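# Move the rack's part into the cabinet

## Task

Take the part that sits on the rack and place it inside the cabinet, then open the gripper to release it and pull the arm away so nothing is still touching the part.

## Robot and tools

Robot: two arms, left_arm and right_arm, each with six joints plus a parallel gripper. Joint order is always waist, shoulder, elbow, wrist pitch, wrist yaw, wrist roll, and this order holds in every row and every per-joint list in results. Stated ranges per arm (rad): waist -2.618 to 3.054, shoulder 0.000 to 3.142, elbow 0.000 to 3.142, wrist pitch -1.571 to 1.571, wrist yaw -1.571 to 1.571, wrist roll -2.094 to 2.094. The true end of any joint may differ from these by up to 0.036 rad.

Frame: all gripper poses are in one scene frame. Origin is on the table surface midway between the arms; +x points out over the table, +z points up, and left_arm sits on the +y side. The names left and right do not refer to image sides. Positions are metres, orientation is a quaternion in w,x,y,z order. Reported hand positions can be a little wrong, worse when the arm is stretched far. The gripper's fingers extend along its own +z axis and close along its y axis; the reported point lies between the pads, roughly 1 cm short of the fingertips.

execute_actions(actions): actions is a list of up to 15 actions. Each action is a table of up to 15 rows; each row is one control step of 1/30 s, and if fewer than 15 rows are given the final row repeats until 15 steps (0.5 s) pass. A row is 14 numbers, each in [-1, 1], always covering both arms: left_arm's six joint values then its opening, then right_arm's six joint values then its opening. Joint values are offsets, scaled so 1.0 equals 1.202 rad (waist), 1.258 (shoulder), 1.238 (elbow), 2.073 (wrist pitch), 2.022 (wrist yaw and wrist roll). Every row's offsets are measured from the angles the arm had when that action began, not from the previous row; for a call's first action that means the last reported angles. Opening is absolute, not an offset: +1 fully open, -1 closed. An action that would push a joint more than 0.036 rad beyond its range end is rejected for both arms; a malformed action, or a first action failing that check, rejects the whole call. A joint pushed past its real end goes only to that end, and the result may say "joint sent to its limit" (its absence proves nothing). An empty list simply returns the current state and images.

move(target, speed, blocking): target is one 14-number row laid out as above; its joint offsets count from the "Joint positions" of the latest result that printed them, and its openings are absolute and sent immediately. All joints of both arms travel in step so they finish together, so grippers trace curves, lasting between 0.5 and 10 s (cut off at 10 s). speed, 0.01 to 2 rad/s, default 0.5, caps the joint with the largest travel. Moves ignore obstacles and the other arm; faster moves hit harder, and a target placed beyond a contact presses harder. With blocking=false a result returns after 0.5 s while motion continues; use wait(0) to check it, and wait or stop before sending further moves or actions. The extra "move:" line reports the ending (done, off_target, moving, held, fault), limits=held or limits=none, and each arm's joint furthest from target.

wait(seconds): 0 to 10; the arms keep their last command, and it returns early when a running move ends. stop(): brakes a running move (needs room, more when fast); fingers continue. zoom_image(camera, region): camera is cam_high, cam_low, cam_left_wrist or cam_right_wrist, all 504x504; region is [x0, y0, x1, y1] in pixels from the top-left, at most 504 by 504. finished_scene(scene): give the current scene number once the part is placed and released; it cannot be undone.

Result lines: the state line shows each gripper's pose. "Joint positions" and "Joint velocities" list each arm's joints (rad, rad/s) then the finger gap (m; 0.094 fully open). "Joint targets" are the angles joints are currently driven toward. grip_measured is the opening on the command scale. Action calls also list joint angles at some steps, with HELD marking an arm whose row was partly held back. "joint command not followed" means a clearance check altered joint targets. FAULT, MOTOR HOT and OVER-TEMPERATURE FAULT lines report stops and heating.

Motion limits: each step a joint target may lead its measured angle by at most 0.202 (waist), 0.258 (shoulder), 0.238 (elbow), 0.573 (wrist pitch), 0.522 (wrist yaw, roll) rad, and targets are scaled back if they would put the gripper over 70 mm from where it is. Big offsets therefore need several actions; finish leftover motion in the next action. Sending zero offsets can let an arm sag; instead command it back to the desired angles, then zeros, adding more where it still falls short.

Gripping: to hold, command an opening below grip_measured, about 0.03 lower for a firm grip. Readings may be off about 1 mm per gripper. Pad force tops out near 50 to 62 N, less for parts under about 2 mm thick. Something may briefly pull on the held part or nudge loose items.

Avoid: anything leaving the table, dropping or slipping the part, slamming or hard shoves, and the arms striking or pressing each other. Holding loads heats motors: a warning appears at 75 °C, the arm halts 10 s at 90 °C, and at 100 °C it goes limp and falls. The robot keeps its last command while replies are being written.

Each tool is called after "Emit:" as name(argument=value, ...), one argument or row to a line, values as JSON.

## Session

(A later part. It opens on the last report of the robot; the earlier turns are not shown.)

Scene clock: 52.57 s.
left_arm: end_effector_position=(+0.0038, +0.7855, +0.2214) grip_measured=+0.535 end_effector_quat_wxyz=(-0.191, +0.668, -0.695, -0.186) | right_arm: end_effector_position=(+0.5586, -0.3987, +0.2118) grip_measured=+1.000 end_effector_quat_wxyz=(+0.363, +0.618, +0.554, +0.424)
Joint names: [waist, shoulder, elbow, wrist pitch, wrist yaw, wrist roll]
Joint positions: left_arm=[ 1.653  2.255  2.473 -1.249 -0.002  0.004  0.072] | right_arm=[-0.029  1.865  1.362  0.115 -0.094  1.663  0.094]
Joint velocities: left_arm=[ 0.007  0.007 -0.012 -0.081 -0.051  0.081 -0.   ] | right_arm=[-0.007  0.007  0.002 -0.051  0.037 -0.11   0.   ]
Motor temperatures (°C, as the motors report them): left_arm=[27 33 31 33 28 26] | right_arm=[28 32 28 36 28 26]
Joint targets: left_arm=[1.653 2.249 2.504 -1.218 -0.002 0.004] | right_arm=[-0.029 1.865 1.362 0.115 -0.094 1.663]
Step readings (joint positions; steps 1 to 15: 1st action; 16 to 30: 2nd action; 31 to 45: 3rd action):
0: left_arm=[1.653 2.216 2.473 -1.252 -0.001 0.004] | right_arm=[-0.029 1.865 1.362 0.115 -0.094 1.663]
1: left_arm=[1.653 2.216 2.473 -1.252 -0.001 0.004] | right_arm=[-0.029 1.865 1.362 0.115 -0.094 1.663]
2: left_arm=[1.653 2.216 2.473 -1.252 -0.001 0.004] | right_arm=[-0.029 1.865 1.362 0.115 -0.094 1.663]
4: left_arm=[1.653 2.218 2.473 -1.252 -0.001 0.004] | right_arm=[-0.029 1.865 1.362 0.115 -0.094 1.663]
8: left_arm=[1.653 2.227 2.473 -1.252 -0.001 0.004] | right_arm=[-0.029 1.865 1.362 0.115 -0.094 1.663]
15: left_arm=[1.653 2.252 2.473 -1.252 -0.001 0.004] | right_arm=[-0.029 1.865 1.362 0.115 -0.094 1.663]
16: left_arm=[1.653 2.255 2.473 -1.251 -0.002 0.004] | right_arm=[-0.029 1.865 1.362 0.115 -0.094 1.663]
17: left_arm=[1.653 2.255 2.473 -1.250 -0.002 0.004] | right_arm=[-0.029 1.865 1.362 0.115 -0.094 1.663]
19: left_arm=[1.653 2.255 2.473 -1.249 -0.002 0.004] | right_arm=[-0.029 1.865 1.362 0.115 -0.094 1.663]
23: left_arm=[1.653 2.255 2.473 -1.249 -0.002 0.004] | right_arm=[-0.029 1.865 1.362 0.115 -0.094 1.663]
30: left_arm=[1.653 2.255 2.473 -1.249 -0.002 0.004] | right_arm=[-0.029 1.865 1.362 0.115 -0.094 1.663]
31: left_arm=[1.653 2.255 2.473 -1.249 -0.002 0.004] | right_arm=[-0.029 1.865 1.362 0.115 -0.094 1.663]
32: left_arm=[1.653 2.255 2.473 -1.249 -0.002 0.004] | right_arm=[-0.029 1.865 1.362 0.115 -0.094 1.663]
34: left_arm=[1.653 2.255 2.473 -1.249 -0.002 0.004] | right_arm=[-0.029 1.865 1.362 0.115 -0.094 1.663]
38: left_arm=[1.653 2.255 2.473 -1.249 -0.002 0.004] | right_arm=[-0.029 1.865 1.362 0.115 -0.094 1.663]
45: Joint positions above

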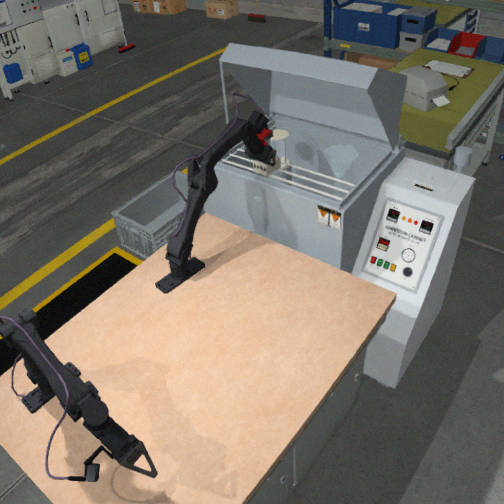

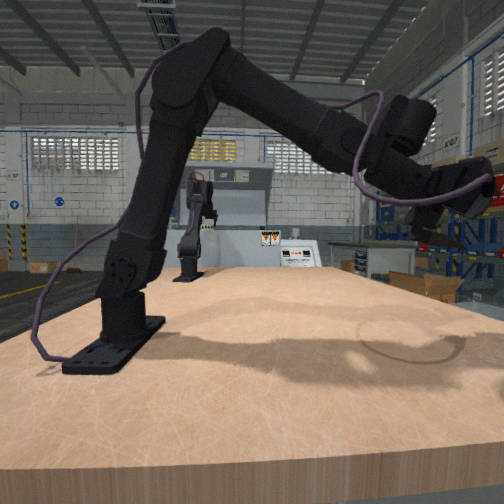

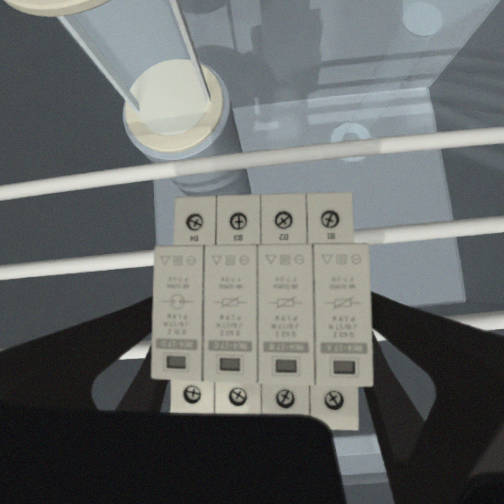

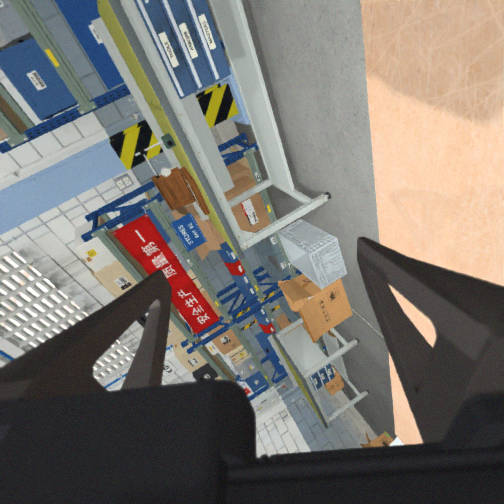

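Emit:
execute_actions(
  actions=[
    [[0,-0.005,0.015,0.005,0,0,1,0,0,0,0,0,0,1]],
  ],
)

Emit:
move(
  target=[0,-0.2,-0.03,-0.07,0,0,1,0,0,0,0,0,0,1],
  speed=0.4,
)

Emit:
move(
  target=[-0.3,-0.75,-0.6,0,0,0,1,0,0,0,0,0,0,1],
  speed=0.9,
)

Scene clock: 58.83 s.
left_arm: end_effector_position=(+0.0039, +0.7856, +0.2215) grip_measured=+1.000 end_effector_quat_wxyz=(-0.191, +0.668, -0.695, -0.186) | right_arm: end_effector_position=(+0.5586, -0.3987, +0.2118) grip_measured=+1.000 end_effector_quat_wxyz=(+0.363, +0.618, +0.554, +0.424)
Joint names: [waist, shoulder, elbow, wrist pitch, wrist yaw, wrist roll]
Joint positions: left_arm=[ 1.653  2.255  2.473 -1.248 -0.002  0.005  0.094] | right_arm=[-0.029  1.865  1.362  0.115 -0.094  1.663  0.094]
Joint velocities: left_arm=[-0.007 -0.007 -0.002  0.022 -0.007  0.007  0.   ] | right_arm=[-0.007 -0.007 -0.002  0.007  0.022 -0.037  0.   ]
Motor temperatures (°C, as the motors report them): left_arm=[27 33 31 33 28 26] | right_arm=[28 32 28 36 28 26]
Joint targets: left_arm=[1.653 2.249 2.492 -1.239 -0.002 0.005] | right_arm=[-0.029 1.865 1.362 0.115 -0.094 1.663]
Step readings (joint positions):
0: left_arm=[1.653 2.255 2.473 -1.249 -0.002 0.004] | right_arm=[-0.029 1.865 1.362 0.115 -0.094 1.663]
1: left_arm=[1.653 2.255 2.473 -1.249 -0.002 0.005] | right_arm=[-0.029 1.865 1.362 0.115 -0.094 1.663]
2: left_arm=[1.653 2.255 2.473 -1.249 -0.002 0.005] | right_arm=[-0.029 1.865 1.362 0.115 -0.094 1.663]
4: left_arm=[1.653 2.255 2.473 -1.248 -0.002 0.005] | right_arm=[-0.029 1.865 1.362 0.115 -0.094 1.663]
8: left_arm=[1.653 2.255 2.473 -1.248 -0.002 0.005] | right_arm=[-0.029 1.865 1.362 0.115 -0.094 1.663]
15: Joint positions above

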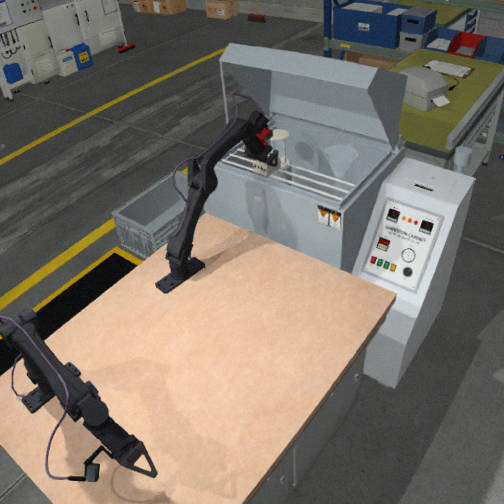

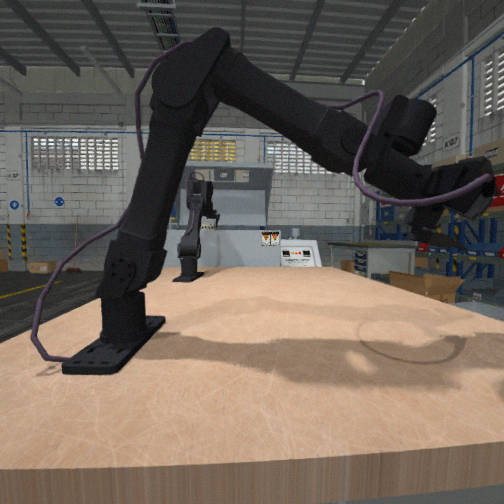

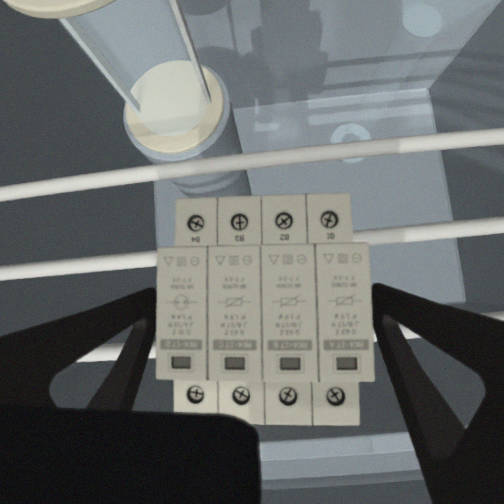

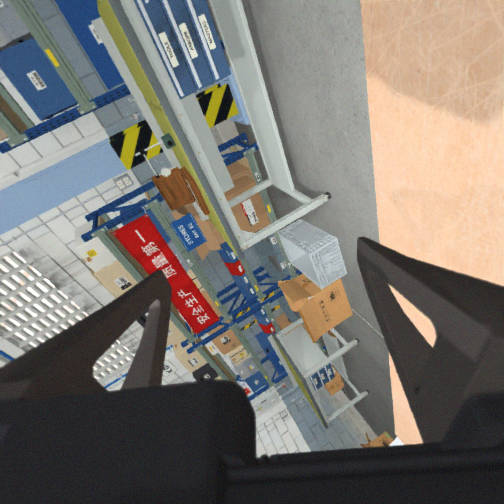

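Scene clock: 60.13 s.
left_arm: end_effector_position=(+0.0015, +0.7191, +0.3127) grip_measured=+1.000 end_effector_quat_wxyz=(-0.219, +0.660, -0.687, -0.213) | right_arm: end_effector_position=(+0.5586, -0.3987, +0.2118) grip_measured=+1.000 end_effector_quat_wxyz=(+0.363, +0.618, +0.554, +0.424)
Joint names: [waist, shoulder, elbow, wrist pitch, wrist yaw, wrist roll]
Joint positions: left_arm=[ 1.653  2.011  2.444 -1.382 -0.002  0.005  0.094] | right_arm=[-0.029  1.865  1.362  0.115 -0.094  1.663  0.094]
Joint velocities: left_arm=[ 0.002  0.007 -0.022 -0.066  0.022 -0.007  0.   ] | right_arm=[-0.002 -0.022 -0.002 -0.037 -0.007 -0.066  0.   ]
Motor temperatures (°C, as the motors report them): left_arm=[27 33 31 33 28 26] | right_arm=[28 32 28 36 28 26]
Joint targets: left_arm=[1.653 2.003 2.436 -1.393 -0.002 0.005] | right_arm=[-0.029 1.865 1.362 0.115 -0.094 1.663]
move: done; limits=none; left_arm: farthest joint: the wrist pitch, 0.011 radians from its target (0.145 radians at the start); right_arm: farthest joint: the waist, 0.000 radians from its target (0.000 radians at the start)

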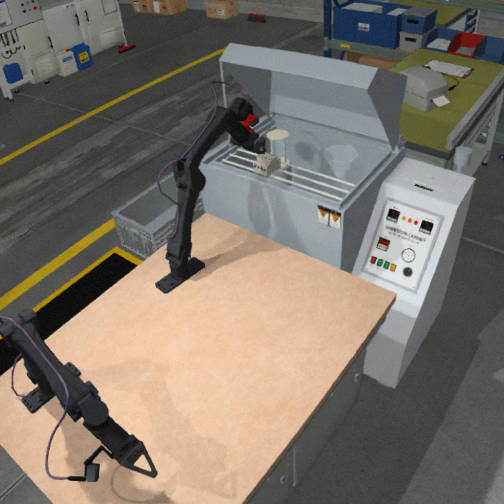

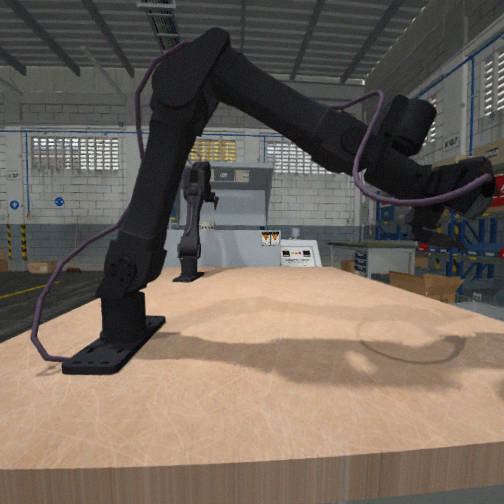

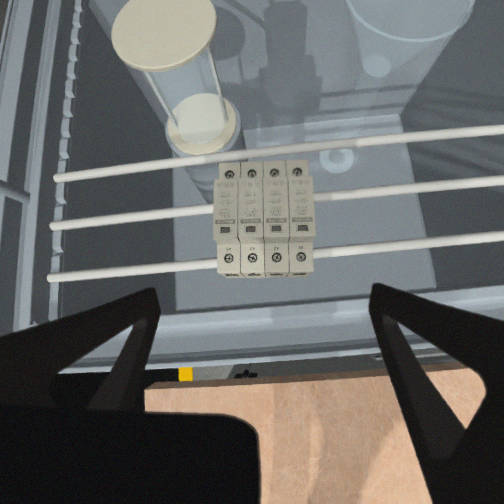

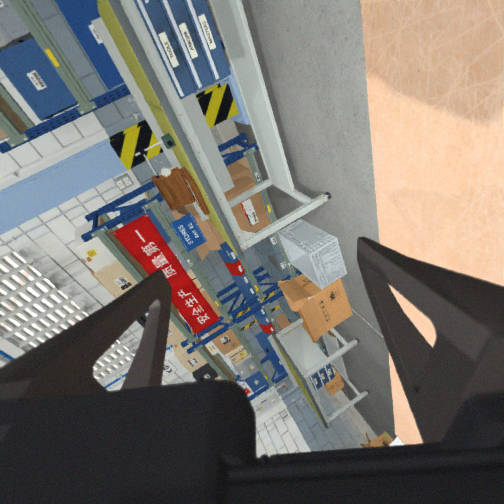

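Scene clock: 61.80 s.
left_arm: end_effector_position=(+0.0739, +0.4642, +0.3768) grip_measured=+1.000 end_effector_quat_wxyz=(+0.333, -0.509, +0.761, +0.226) | right_arm: end_effector_position=(+0.5586, -0.3987, +0.2118) grip_measured=+1.000 end_effector_quat_wxyz=(+0.363, +0.618, +0.554, +0.424)
Joint names: [waist, shoulder, elbow, wrist pitch, wrist yaw, wrist roll]
Joint positions: left_arm=[ 1.301  1.068  1.711 -1.384 -0.002  0.005  0.094] | right_arm=[-0.029  1.865  1.362  0.115 -0.094  1.663  0.094]
Joint velocities: left_arm=[-0.007  0.007 -0.002  0.051  0.022 -0.022  0.   ] | right_arm=[ 0.007  0.012 -0.012  0.037  0.051 -0.007  0.   ]
Motor temperatures (°C, as the motors report them): left_arm=[27 33 31 32 28 26] | right_arm=[28 32 29 36 28 26]
Joint targets: left_arm=[1.292 1.067 1.701 -1.382 -0.002 0.005] | right_arm=[-0.029 1.865 1.362 0.115 -0.094 1.663]
move: done; limits=none; left_arm: farthest joint: the elbow, 0.009 radians from its target (0.743 radians at the start); right_arm: farthest joint: the waist, 0.000 radians from its target (0.000 radians at the start)

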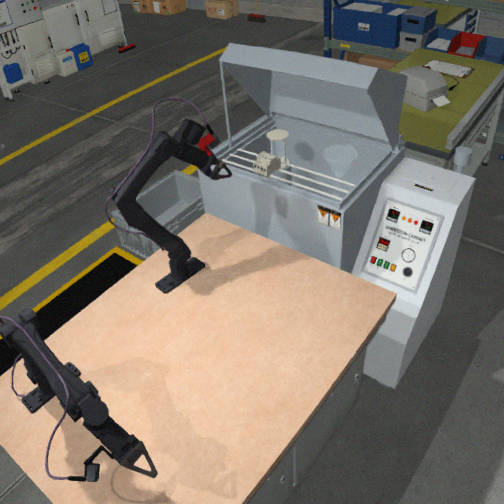

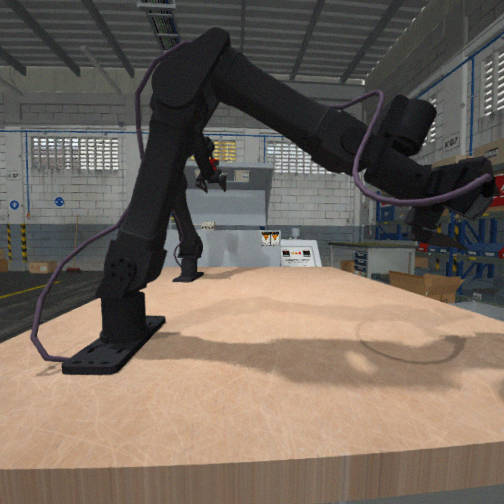

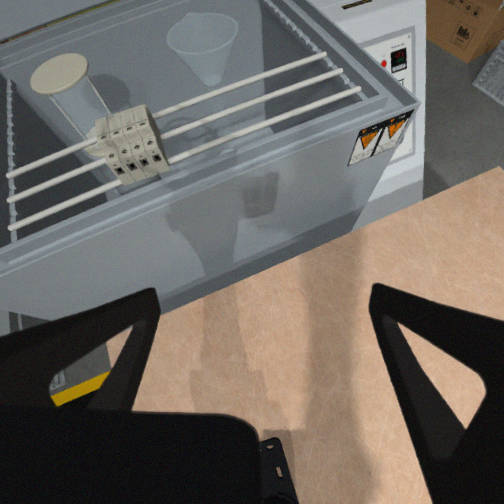

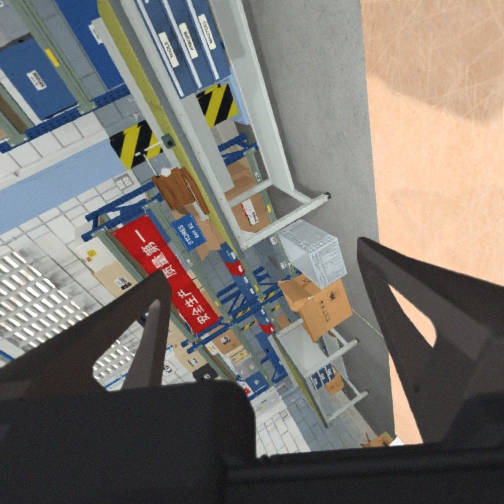

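Emit:
finished_scene(
  scene=2,
)

The scene is finished: the task was done.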